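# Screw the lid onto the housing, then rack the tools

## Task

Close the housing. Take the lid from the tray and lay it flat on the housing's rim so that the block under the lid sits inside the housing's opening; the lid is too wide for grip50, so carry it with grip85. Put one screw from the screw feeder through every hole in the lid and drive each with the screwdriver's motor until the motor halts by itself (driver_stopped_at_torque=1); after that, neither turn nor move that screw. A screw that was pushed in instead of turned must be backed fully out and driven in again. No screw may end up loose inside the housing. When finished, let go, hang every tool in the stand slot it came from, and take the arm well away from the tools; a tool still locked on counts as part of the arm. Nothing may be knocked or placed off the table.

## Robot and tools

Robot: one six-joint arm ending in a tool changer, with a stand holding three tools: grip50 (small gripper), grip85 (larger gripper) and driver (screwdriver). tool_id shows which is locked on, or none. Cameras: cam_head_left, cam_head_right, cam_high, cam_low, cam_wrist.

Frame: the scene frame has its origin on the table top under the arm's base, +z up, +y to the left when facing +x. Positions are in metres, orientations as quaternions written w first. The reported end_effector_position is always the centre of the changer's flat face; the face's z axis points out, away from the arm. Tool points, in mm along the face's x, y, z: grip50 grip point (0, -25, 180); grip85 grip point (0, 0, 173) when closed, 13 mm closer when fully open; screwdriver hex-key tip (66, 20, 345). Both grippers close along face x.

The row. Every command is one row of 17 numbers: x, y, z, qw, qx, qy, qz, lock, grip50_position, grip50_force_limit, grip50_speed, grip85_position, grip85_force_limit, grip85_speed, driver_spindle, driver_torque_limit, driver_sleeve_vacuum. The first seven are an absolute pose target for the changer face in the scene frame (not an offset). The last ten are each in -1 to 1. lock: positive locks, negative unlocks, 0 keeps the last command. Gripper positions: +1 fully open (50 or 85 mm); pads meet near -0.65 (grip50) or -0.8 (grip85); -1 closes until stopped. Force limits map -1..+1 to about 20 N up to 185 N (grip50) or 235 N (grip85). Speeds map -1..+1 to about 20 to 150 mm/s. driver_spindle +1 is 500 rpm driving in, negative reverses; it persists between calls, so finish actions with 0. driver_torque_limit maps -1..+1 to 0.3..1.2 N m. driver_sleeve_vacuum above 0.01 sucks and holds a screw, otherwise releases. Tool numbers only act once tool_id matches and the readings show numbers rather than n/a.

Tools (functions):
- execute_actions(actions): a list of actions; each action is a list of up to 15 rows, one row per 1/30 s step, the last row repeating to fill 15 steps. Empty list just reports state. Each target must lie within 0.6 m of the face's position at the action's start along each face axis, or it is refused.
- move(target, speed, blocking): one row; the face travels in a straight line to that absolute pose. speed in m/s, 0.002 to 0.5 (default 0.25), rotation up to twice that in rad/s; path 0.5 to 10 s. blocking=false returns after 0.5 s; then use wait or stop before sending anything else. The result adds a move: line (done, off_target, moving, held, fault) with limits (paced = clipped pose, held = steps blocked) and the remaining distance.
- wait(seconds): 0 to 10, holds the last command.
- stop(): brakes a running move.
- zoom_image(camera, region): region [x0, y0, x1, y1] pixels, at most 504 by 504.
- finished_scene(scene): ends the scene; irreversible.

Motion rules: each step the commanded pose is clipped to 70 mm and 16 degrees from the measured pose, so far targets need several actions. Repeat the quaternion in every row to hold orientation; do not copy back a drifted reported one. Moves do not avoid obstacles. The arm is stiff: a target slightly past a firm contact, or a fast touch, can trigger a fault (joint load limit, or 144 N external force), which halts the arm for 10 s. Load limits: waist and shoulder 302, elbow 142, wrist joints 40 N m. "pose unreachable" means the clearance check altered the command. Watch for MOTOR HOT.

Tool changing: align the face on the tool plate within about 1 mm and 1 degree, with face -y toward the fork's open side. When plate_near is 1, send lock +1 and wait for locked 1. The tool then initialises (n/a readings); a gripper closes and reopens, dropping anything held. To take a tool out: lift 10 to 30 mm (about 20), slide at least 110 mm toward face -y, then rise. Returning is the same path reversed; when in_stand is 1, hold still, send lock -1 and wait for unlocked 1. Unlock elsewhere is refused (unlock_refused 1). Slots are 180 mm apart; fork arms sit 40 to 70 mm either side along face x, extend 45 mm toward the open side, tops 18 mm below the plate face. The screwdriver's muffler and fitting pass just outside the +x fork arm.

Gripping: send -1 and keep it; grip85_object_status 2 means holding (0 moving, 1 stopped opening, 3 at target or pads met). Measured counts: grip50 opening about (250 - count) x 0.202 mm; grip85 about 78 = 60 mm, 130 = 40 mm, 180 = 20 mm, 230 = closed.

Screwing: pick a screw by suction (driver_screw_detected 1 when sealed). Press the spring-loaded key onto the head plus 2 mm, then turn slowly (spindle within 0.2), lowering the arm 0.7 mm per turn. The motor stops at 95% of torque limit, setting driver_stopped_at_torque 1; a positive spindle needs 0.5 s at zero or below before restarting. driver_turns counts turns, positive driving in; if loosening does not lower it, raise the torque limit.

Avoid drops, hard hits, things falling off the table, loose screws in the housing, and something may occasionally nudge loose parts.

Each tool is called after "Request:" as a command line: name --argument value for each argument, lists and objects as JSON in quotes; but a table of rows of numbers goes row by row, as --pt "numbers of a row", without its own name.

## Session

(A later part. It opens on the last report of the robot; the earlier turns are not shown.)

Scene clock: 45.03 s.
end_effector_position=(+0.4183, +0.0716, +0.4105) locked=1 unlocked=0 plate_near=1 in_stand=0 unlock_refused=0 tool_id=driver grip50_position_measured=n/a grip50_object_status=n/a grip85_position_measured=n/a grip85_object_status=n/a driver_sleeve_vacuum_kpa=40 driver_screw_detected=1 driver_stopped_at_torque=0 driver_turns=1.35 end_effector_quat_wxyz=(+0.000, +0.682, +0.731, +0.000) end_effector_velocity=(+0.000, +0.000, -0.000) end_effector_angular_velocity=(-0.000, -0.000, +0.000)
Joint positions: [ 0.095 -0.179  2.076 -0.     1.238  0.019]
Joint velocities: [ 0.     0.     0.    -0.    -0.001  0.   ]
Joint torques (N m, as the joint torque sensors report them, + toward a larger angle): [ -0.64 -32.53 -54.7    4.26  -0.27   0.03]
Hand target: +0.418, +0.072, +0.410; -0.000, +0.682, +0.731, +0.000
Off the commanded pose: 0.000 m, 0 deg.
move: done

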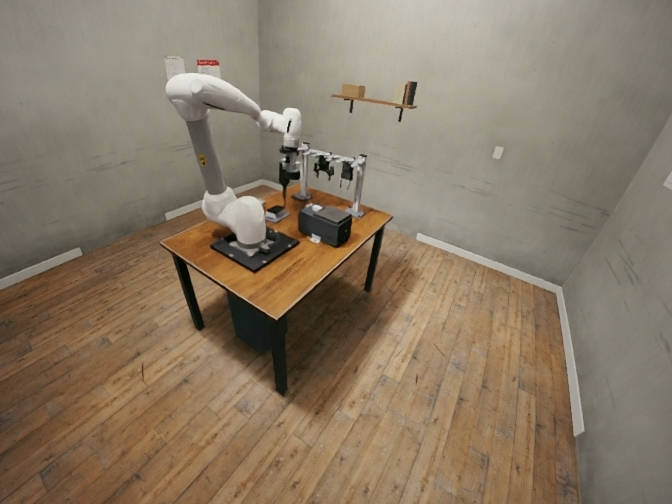

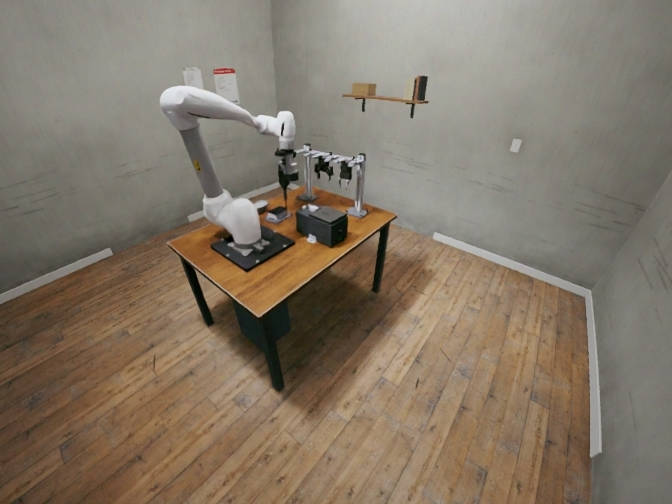

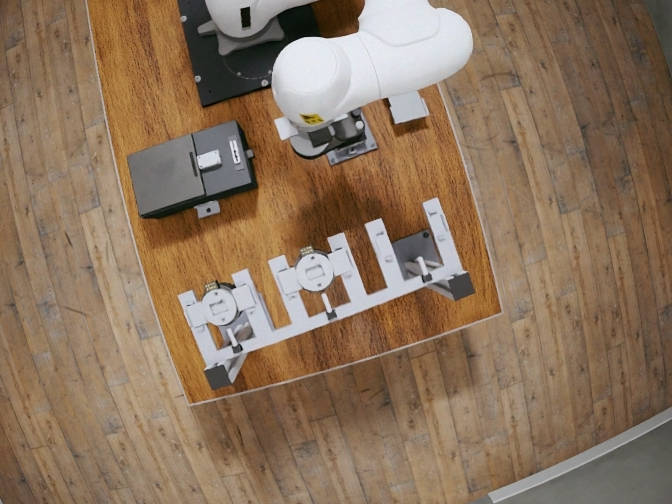

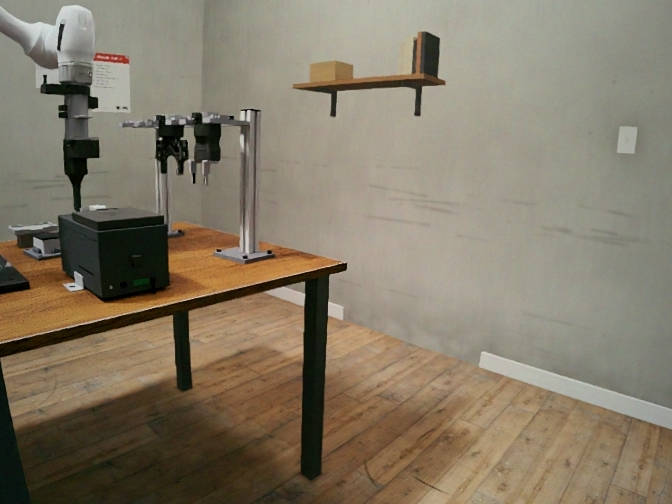

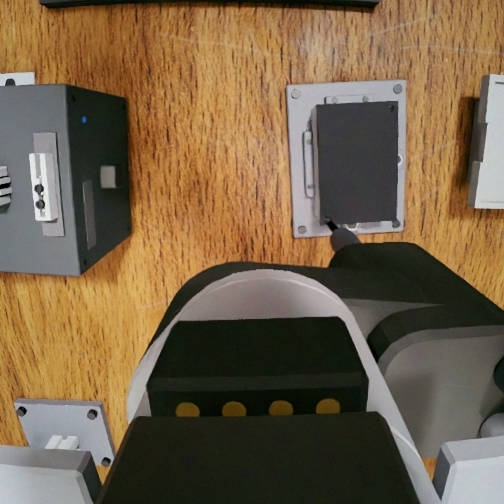

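Request:
execute_actions --actions '[[[0.4183,0.0716,0.412,0,0.682,0.7314,0,0,1,0,0,1,0,0,0,0.3,1],[0.4183,0.0716,0.4135,0,0.682,0.7314,0,0,1,0,0,1,0,0,0,0.3,1],[0.4183,0.0716,0.415,0,0.682,0.7314,0,0,1,0,0,1,0,0,0,0.3,1],[0.4183,0.0716,0.4165,0,0.682,0.7314,0,0,1,0,0,1,0,0,0,0.3,1],[0.4183,0.0716,0.4175,0,0.682,0.7314,0,0,1,0,0,1,0,0,0,0.3,1],[0.4183,0.0716,0.4175,0,0.682,0.7314,0,0,1,0,0,1,0,0,0,0.3,1],[0.4183,0.0716,0.4175,0,0.682,0.7314,0,0,1,0,0,1,0,0,0,0.3,1],[0.4183,0.0716,0.4175,0,0.682,0.7314,0,0,1,0,0,1,0,0,0,0.3,1],[0.4173,0.0709,0.4175,0,0.682,0.7314,0,0,1,0,0,1,0,0,0,0.3,1],[0.4164,0.0703,0.4175,0,0.682,0.7314,0,0,1,0,0,1,0,0,0,0.3,1]]]'

Request:
wait --seconds 0.4

Request:
zoom_image --camera "cam_wrist" --region '[310, 200, 345, 235]'

Scene clock: 46.30 s.
end_effector_position=(+0.4166, +0.0703, +0.4176) locked=1 unlocked=0 plate_near=1 in_stand=0 unlock_refused=0 tool_id=driver grip50_position_measured=n/a grip50_object_status=n/a grip85_position_measured=n/a grip85_object_status=n/a driver_sleeve_vacuum_kpa=40 driver_screw_detected=1 driver_stopped_at_torque=0 driver_turns=1.35 end_effector_quat_wxyz=(+0.000, +0.682, +0.731, +0.000) end_effector_velocity=(-0.002, -0.001, -0.001) end_effector_angular_velocity=(-0.001, +0.002, +0.001)
Joint positions: [ 0.092 -0.187  2.068 -0.     1.253  0.016]
Joint velocities: [-0.001 -0.002  0.004 -0.001  0.001 -0.002]
Joint torques (N m, as the joint torque sensors report them, + toward a larger angle): [  0.29 -33.33 -60.18   4.84  -0.59   0.01]
Hand target: +0.416, +0.070, +0.418; +0.000, +0.682, +0.731, -0.000
Off the commanded pose: 0.000 m, 0 deg.
Step readings (end_effector_position):
0: (+0.4183, +0.0716, +0.4105)
1: (+0.4183, +0.0716, +0.4105)
2: (+0.4182, +0.0716, +0.4106)
4: (+0.4182, +0.0716, +0.4127)
8: (+0.4183, +0.0716, +0.4167)
15: end_effector_position above

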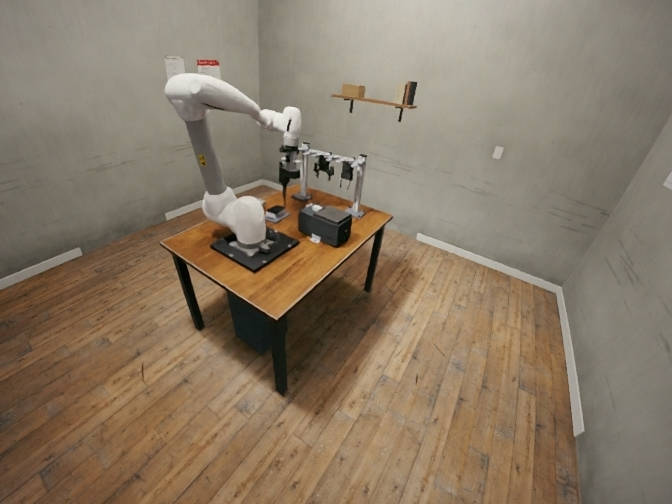

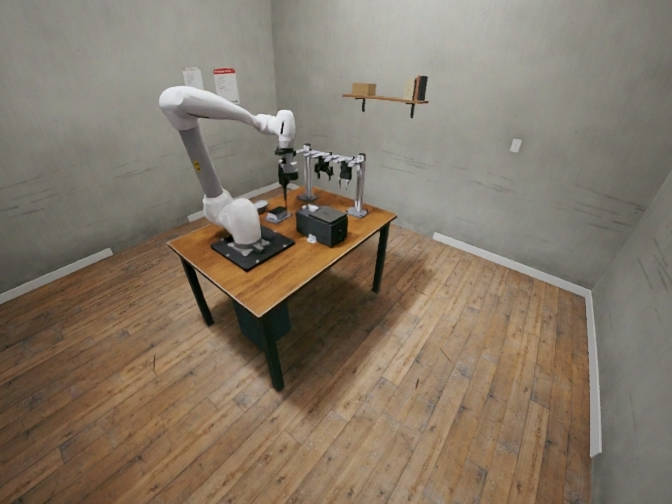

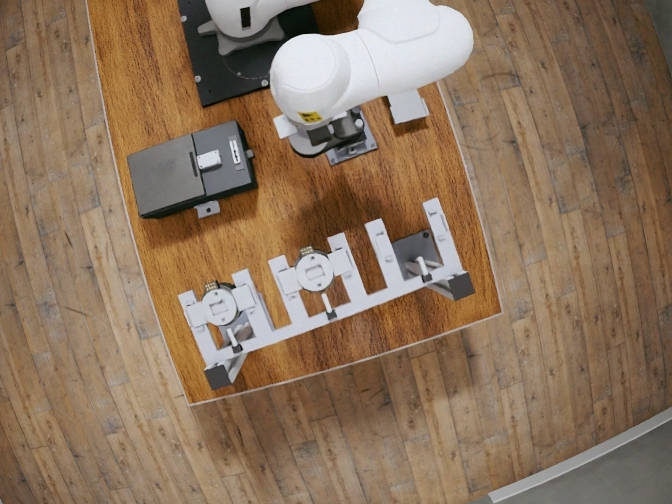

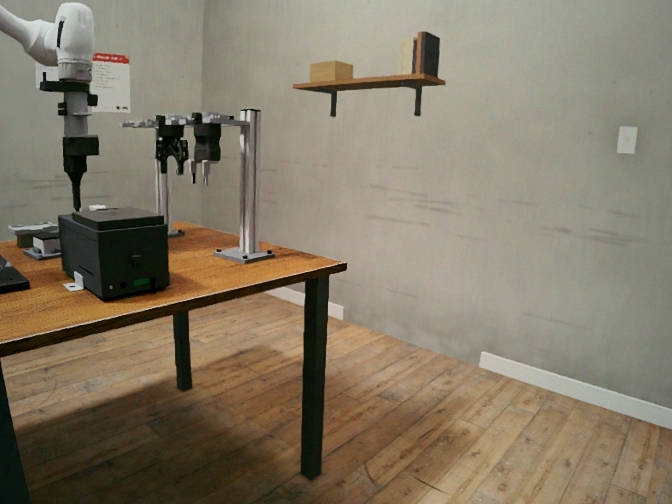

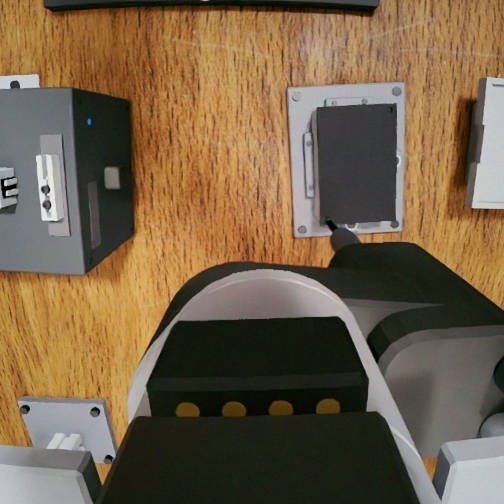

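Scene clock: 46.70 s.
end_effector_position=(+0.4164, +0.0703, +0.4175) locked=1 unlocked=0 plate_near=1 in_stand=0 unlock_refused=0 tool_id=driver grip50_position_measured=n/a grip50_object_status=n/a grip85_position_measured=n/a grip85_object_status=n/a driver_sleeve_vacuum_kpa=40 driver_screw_detected=1 driver_stopped_at_torque=0 driver_turns=1.35 end_effector_quat_wxyz=(-0.000, +0.682, +0.731, -0.000) end_effector_velocity=(+0.000, -0.000, +0.000) end_effector_angular_velocity=(-0.000, -0.001, +0.000)
Joint positions: [ 0.092 -0.187  2.069 -0.     1.253  0.016]
Joint velocities: [ 0.    -0.    -0.    -0.    -0.001  0.   ]
Joint torques (N m, as the joint torque sensors report them, + toward a larger angle): [ -0.12 -34.11 -58.63   4.95  -0.64   0.02]
Hand target: +0.416, +0.070, +0.418; +0.000, +0.682, +0.731, -0.000
Off the commanded pose: 0.000 m, 0 deg.
wait: 0.40 s; at rest by 0.17 s

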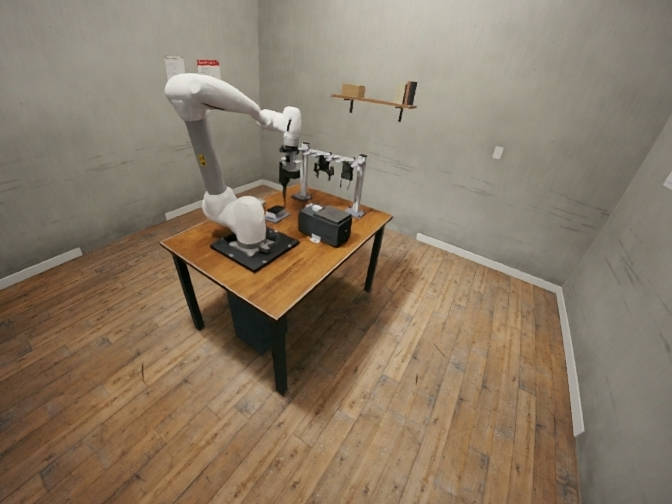

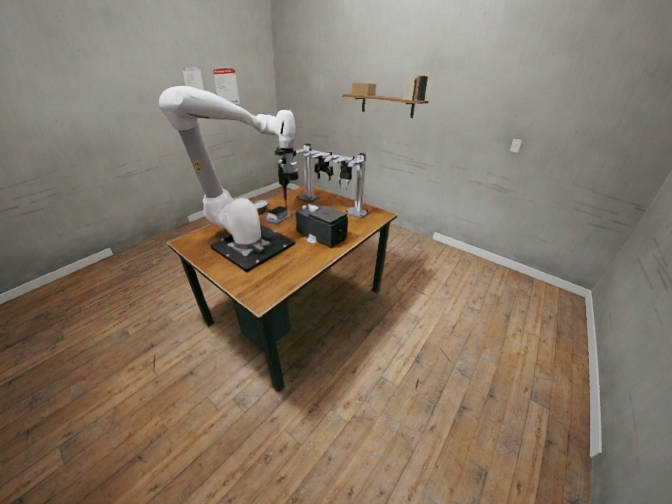

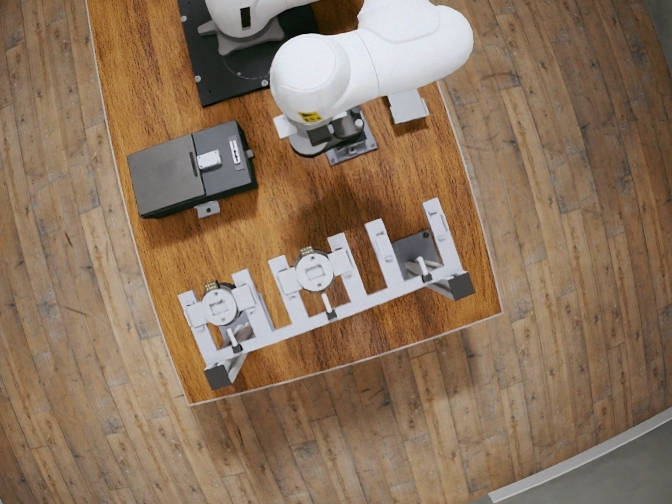

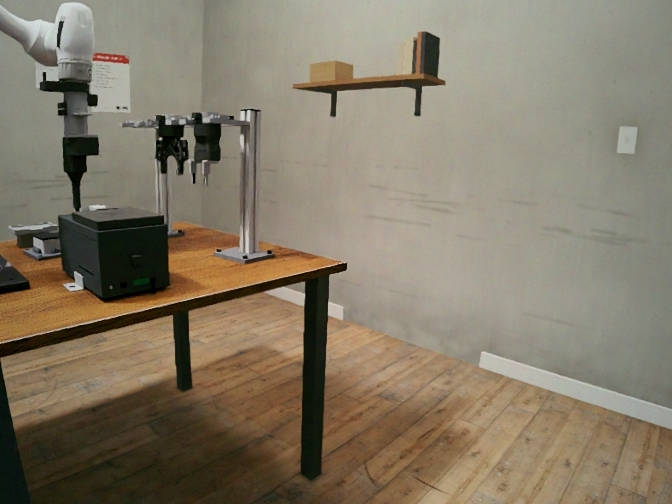

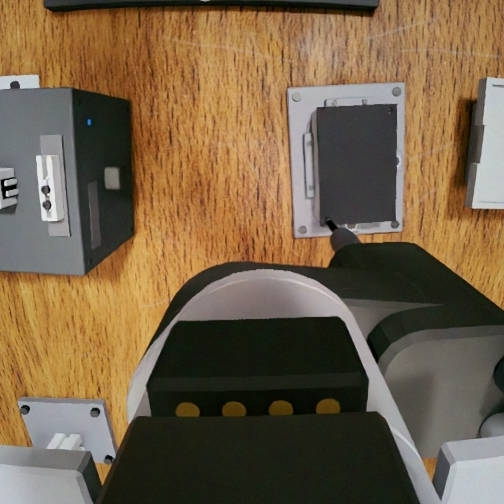

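Region (310, 200, 345, 235) of cam_wrist's 504x504 image, scaled by 14.400, with more detail than that image has.

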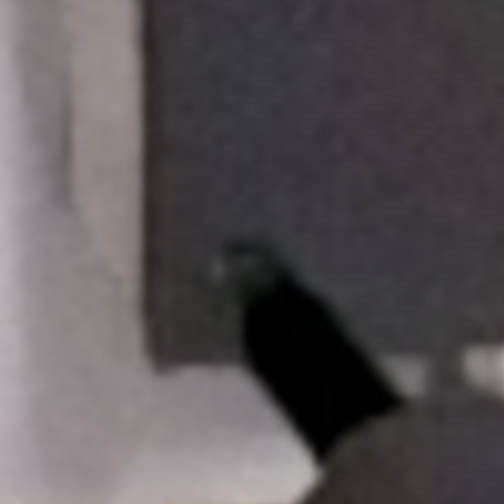

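Request:
move --target '[0.4164,0.0702,0.4135,0,0.682,0.7314,0,0,1,0,0,1,0,0,0,0.3,1]' --speed 0.012

Request:
zoom_image --camera "cam_wrist" --region '[310, 200, 345, 235]'

Scene clock: 47.50 s.
end_effector_position=(+0.4164, +0.0702, +0.4136) locked=1 unlocked=0 plate_near=1 in_stand=0 unlock_refused=0 tool_id=driver grip50_position_measured=n/a grip50_object_status=n/a grip85_position_measured=n/a grip85_object_status=n/a driver_sleeve_vacuum_kpa=35 driver_screw_detected=1 driver_stopped_at_torque=0 driver_turns=1.35 end_effector_quat_wxyz=(+0.000, +0.682, +0.731, +0.000) end_effector_velocity=(+0.000, -0.000, -0.000) end_effector_angular_velocity=(+0.000, +0.001, -0.000)
Joint positions: [ 0.092 -0.185  2.074 -0.     1.245  0.016]
Joint velocities: [-0.     0.001  0.     0.     0.     0.   ]
Joint torques (N m, as the joint torque sensors report them, + toward a larger angle): [ -1.31 -34.57 -57.66   4.87  -0.73   0.07]
Hand target: +0.416, +0.070, +0.413; -0.000, +0.682, +0.731, +0.000
Off the commanded pose: 0.000 m, 0 deg.
move: done

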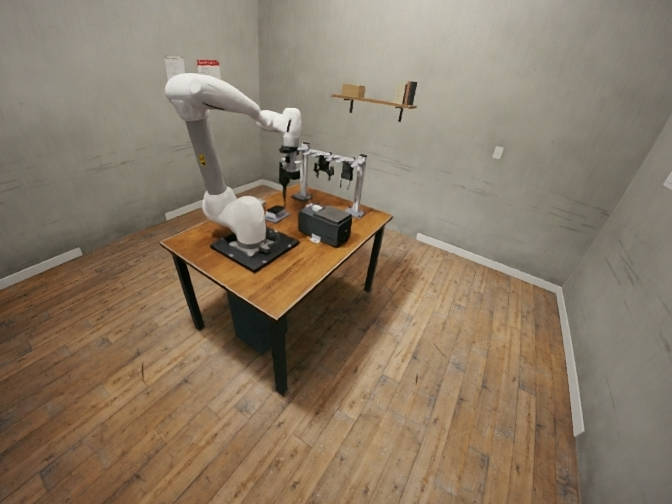

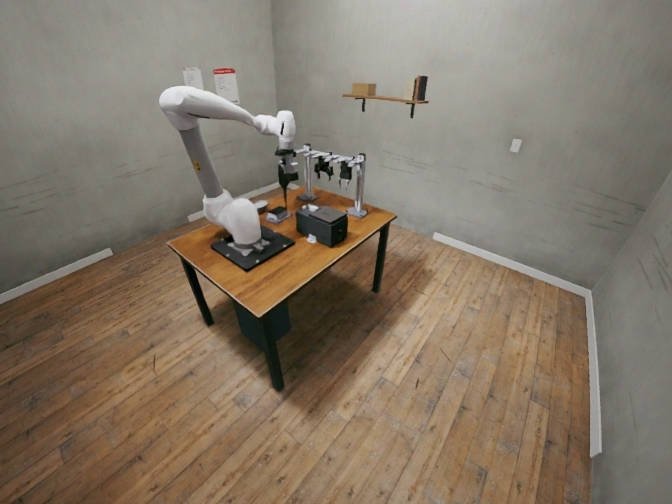

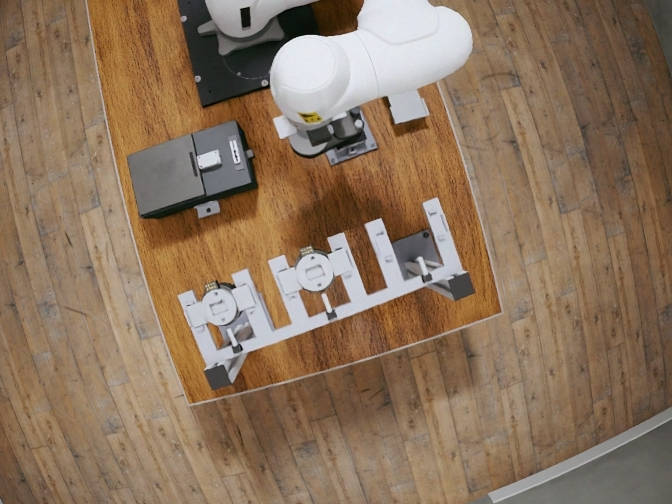

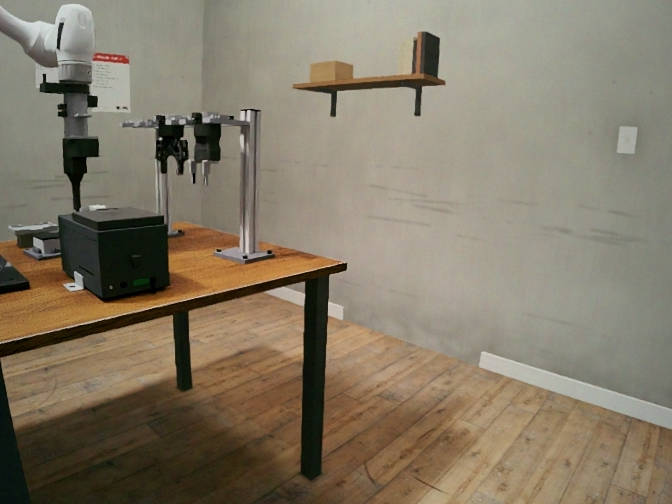

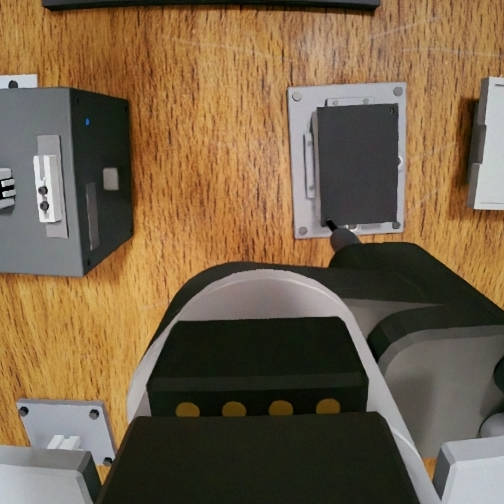

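Region (310, 200, 345, 235) of cam_wrist's 504x504 image, scaled by 14.400, with more detail than that image has.

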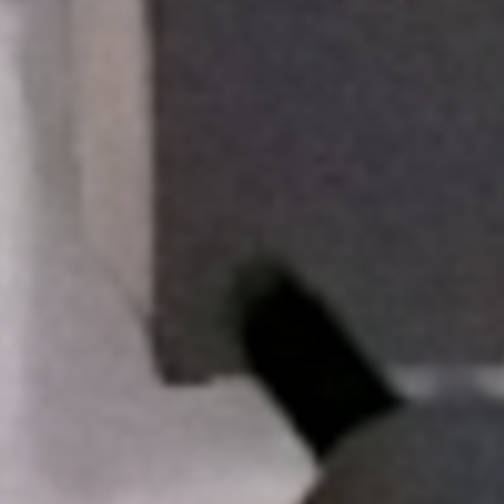

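Request:
execute_actions --actions '[[[0.4160,0.0701,0.4135,0,0.682,0.7314,0,0,1,0,0,1,0,0,0,0.3,1]]]'

Scene clock: 48.10 s.
end_effector_position=(+0.4161, +0.0701, +0.4134) locked=1 unlocked=0 plate_near=1 in_stand=0 unlock_refused=0 tool_id=driver grip50_position_measured=n/a grip50_object_status=n/a grip85_position_measured=n/a grip85_object_status=n/a driver_sleeve_vacuum_kpa=31 driver_screw_detected=1 driver_stopped_at_torque=0 driver_turns=1.35 end_effector_quat_wxyz=(-0.000, +0.682, +0.731, -0.000) end_effector_velocity=(-0.000, +0.000, +0.000) end_effector_angular_velocity=(+0.000, -0.001, +0.001)
Joint positions: [ 0.092 -0.185  2.075 -0.     1.245  0.016]
Joint velocities: [ 0.001 -0.001 -0.     0.    -0.     0.   ]
Joint torques (N m, as the joint torque sensors report them, + toward a larger angle): [ -1.89 -34.94 -58.57   4.85  -0.61  -0.08]
Hand target: +0.416, +0.070, +0.413; +0.000, +0.682, +0.731, -0.000
Off the commanded pose: 0.000 m, 0 deg.
Step readings (end_effector_position):
0: (+0.4164, +0.0702, +0.4135)
1: (+0.4164, +0.0702, +0.4135)
2: (+0.4163, +0.0702, +0.4134)
4: (+0.4162, +0.0701, +0.4133)
8: (+0.4162, +0.0701, +0.4133)
15: end_effector_position above

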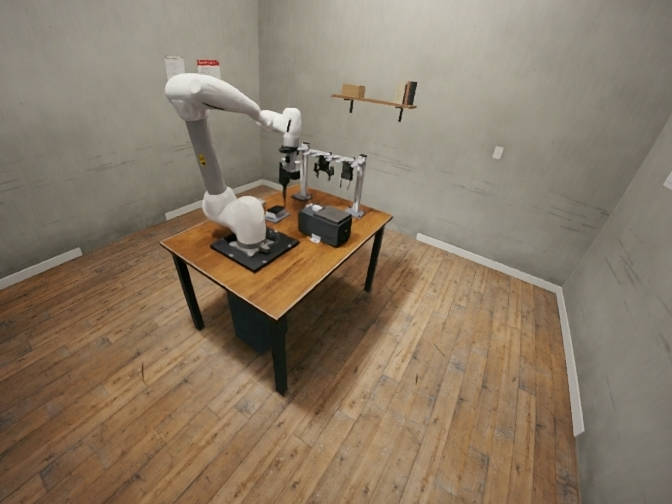

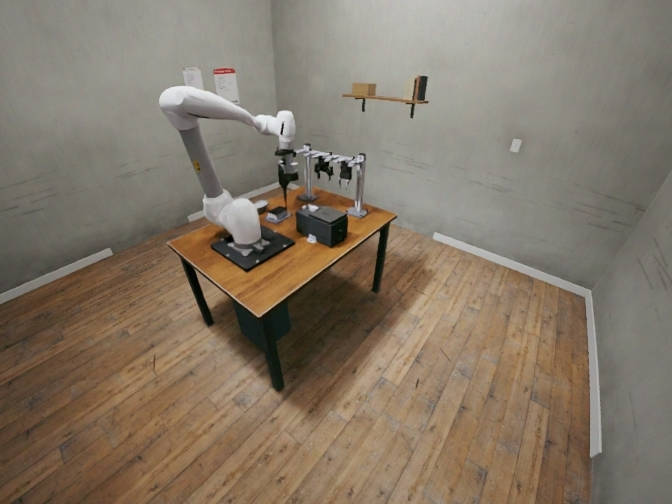

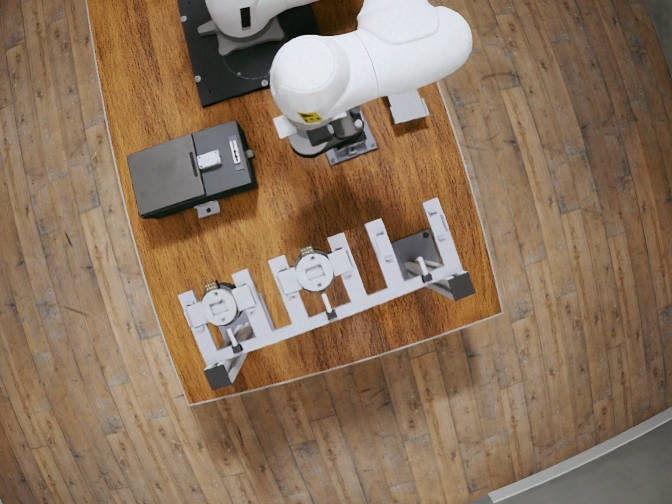

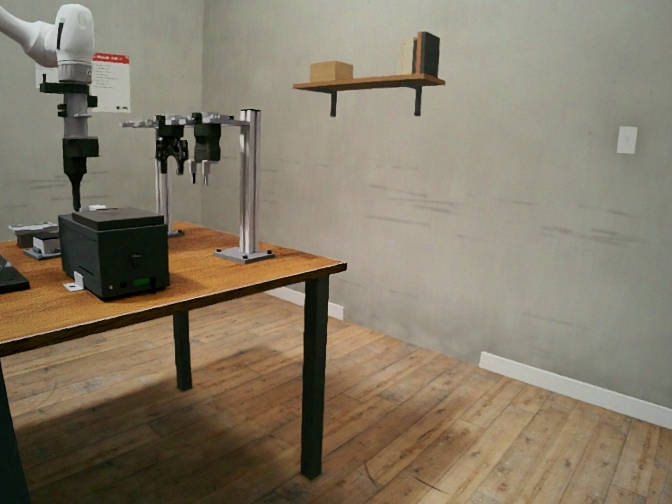

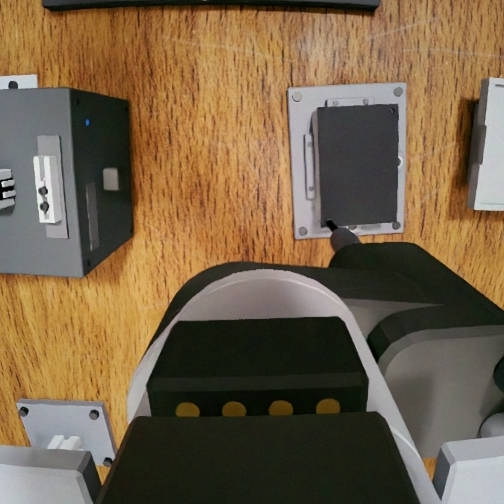

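Worse; go the other way.

Request:
execute_actions --actions '[[[0.4165,0.0702,0.4136,0,0.682,0.7314,0,0,1,0,0,1,0,0,0,0.3,1],[0.4165,0.0702,0.4136,0,0.682,0.7314,0,0,1,0,0,1,0,0,0,0.3,1],[0.4169,0.0703,0.4135,0,0.682,0.7314,0,0,1,0,0,1,0,0,0,0.3,1]]]'

Scene clock: 48.70 s.
end_effector_position=(+0.4168, +0.0703, +0.4135) locked=1 unlocked=0 plate_near=1 in_stand=0 unlock_refused=0 tool_id=driver grip50_position_measured=n/a grip50_object_status=n/a grip85_position_measured=n/a grip85_object_status=n/a driver_sleeve_vacuum_kpa=34 driver_screw_detected=1 driver_stopped_at_torque=0 driver_turns=1.35 end_effector_quat_wxyz=(+0.000, +0.682, +0.731, +0.000) end_effector_velocity=(+0.001, +0.000, +0.000) end_effector_angular_velocity=(+0.000, -0.001, +0.001)
Joint positions: [ 0.092 -0.184  2.074 -0.     1.245  0.016]
Joint velocities: [ 0.     0.001 -0.001  0.    -0.001 -0.001]
Joint torques (N m, as the joint torque sensors report them, + toward a larger angle): [ -1.   -34.33 -58.48   4.74  -0.55  -0.02]
Hand target: +0.417, +0.070, +0.414; -0.000, +0.682, +0.731, +0.000
Off the commanded pose: 0.000 m, 0 deg.
Step readings (end_effector_position):
0: (+0.4160, +0.0701, +0.4134)
1: (+0.4160, +0.0701, +0.4134)
2: (+0.4160, +0.0701, +0.4134)
4: (+0.4161, +0.0701, +0.4134)
8: (+0.4166, +0.0702, +0.4135)
15: end_effector_position above

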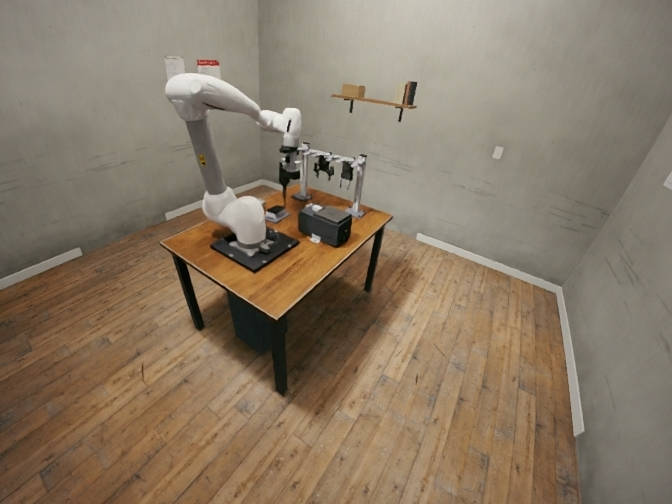

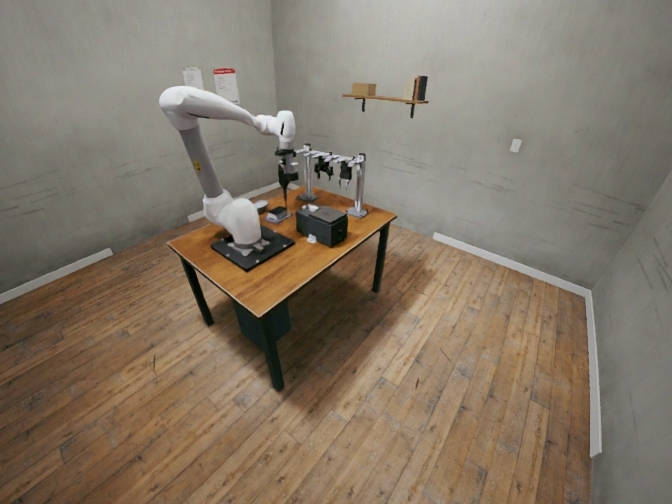

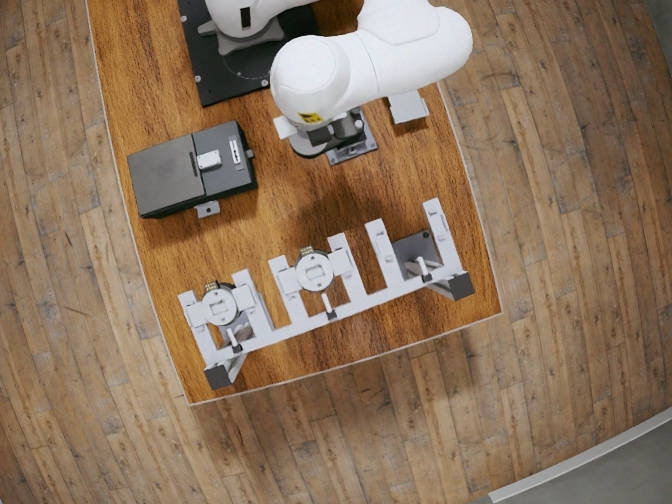

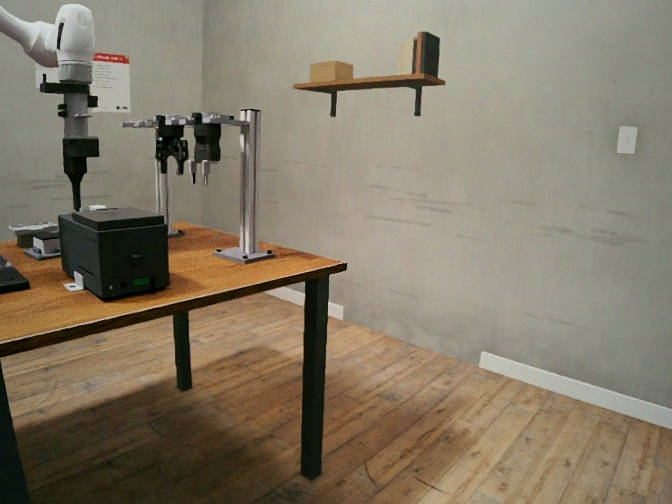

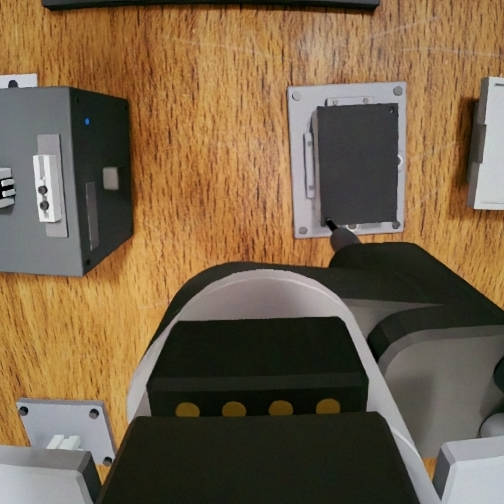

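Request:
execute_actions --actions '[[[0.4167,0.0708,0.4135,0,0.682,0.7314,0,0,1,0,0,1,0,0,0,0.3,1]]]'

Scene clock: 49.30 s.
end_effector_position=(+0.4168, +0.0708, +0.4135) locked=1 unlocked=0 plate_near=1 in_stand=0 unlock_refused=0 tool_id=driver grip50_position_measured=n/a grip50_object_status=n/a grip85_position_measured=n/a grip85_object_status=n/a driver_sleeve_vacuum_kpa=40 driver_screw_detected=1 driver_stopped_at_torque=0 driver_turns=1.35 end_effector_quat_wxyz=(+0.000, +0.682, +0.731, +0.000) end_effector_velocity=(-0.000, -0.000, +0.000) end_effector_angular_velocity=(-0.000, +0.000, -0.001)
Joint positions: [ 0.093 -0.184  2.074 -0.     1.245  0.017]
Joint velocities: [-0.    -0.    -0.    -0.     0.     0.001]
Joint torques (N m, as the joint torque sensors report them, + toward a larger angle): [ -1.09 -34.47 -58.97   4.91  -0.5    0.15]
Hand target: +0.417, +0.071, +0.413; -0.000, +0.682, +0.731, +0.000
Off the commanded pose: 0.000 m, 0 deg.
Step readings (end_effector_position):
0: (+0.4169, +0.0703, +0.4135)
1: (+0.4169, +0.0703, +0.4135)
2: (+0.4168, +0.0705, +0.4135)
4: (+0.4168, +0.0707, +0.4135)
8: (+0.4168, +0.0708, +0.4135)
15: end_effector_position above

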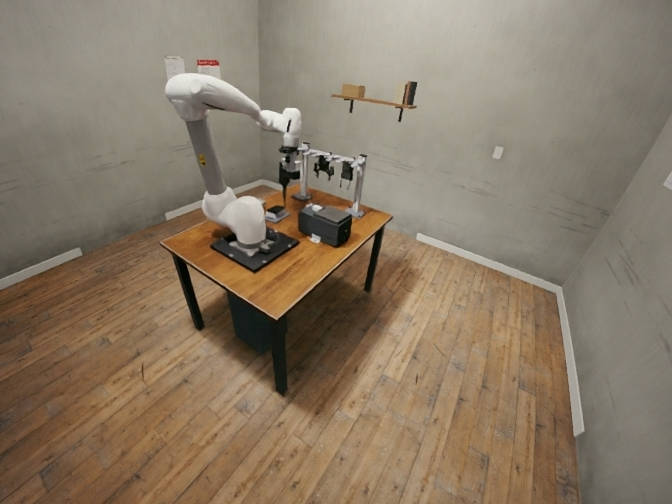

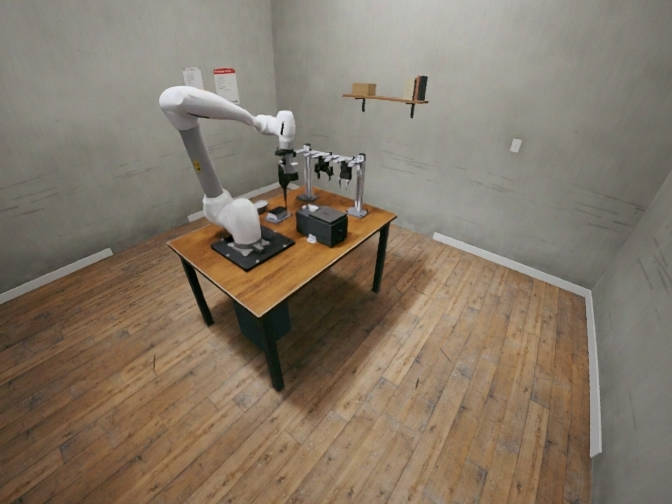

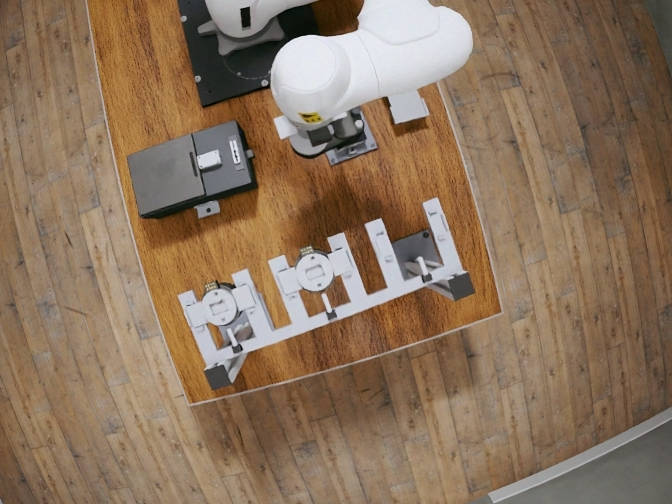

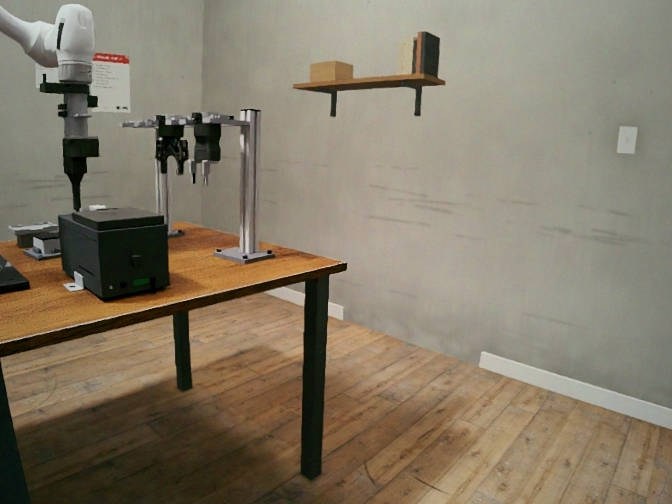

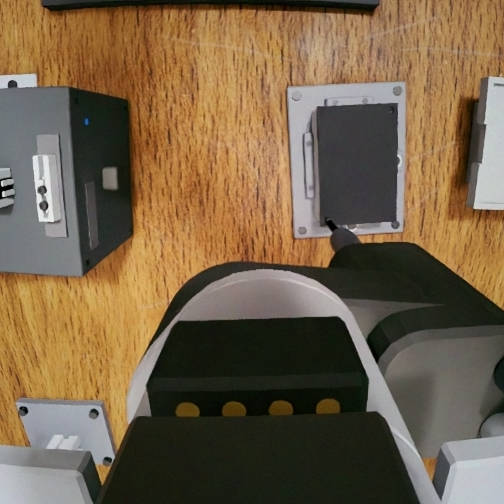

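Request:
move --target '[0.4167,0.0709,0.4105,0,0.682,0.7314,0,0,1,0,0,1,0,0,0,0.3,1]' --speed 0.01

Scene clock: 50.07 s.
end_effector_position=(+0.4167, +0.0709, +0.4105) locked=1 unlocked=0 plate_near=1 in_stand=0 unlock_refused=0 tool_id=driver grip50_position_measured=n/a grip50_object_status=n/a grip85_position_measured=n/a grip85_object_status=n/a driver_sleeve_vacuum_kpa=40 driver_screw_detected=1 driver_stopped_at_torque=0 driver_turns=1.35 end_effector_quat_wxyz=(+0.000, +0.682, +0.731, +0.000) end_effector_velocity=(+0.000, -0.000, -0.000) end_effector_angular_velocity=(+0.000, -0.001, -0.000)
Joint positions: [ 0.093 -0.182  2.078 -0.     1.239  0.018]
Joint velocities: [-0.    -0.     0.     0.    -0.001 -0.   ]
Joint torques (N m, as the joint torque sensors report them, + toward a larger angle): [ -1.85 -34.85 -58.45   4.84  -0.59   0.13]
Hand target: +0.417, +0.071, +0.410; -0.000, +0.682, +0.731, +0.000
Off the commanded pose: 0.000 m, 0 deg.
move: done

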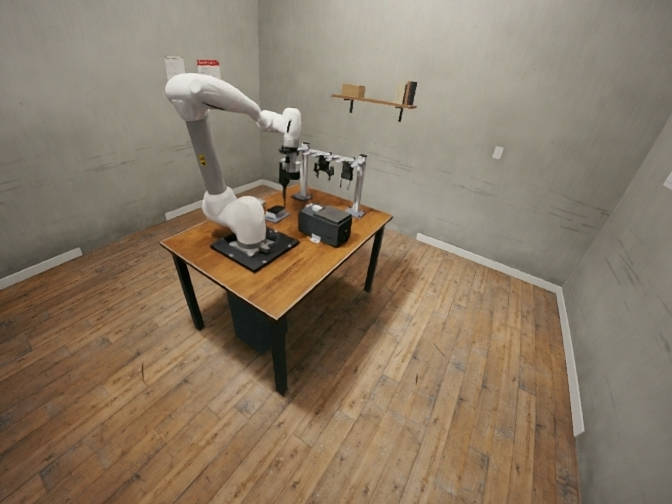

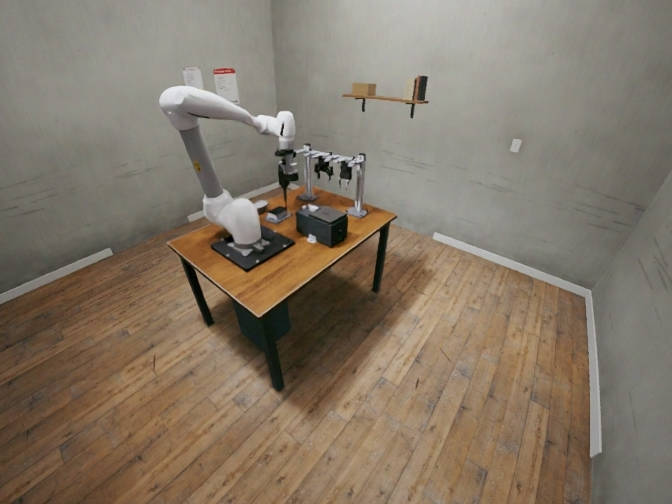

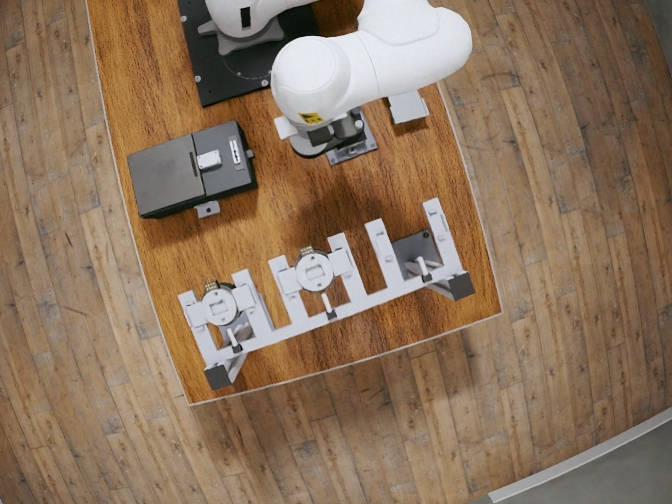

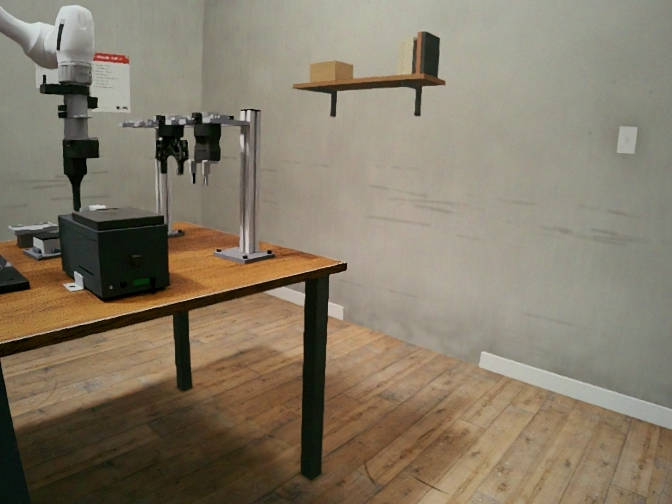

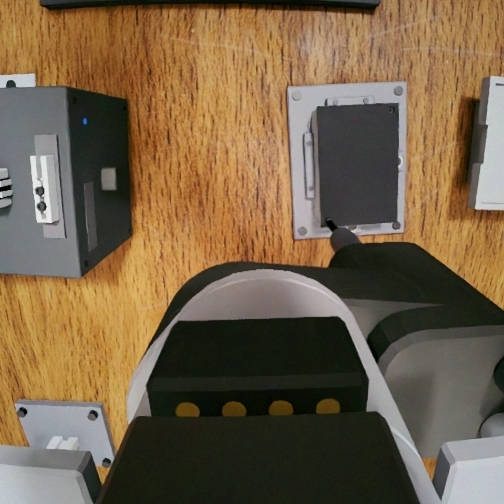

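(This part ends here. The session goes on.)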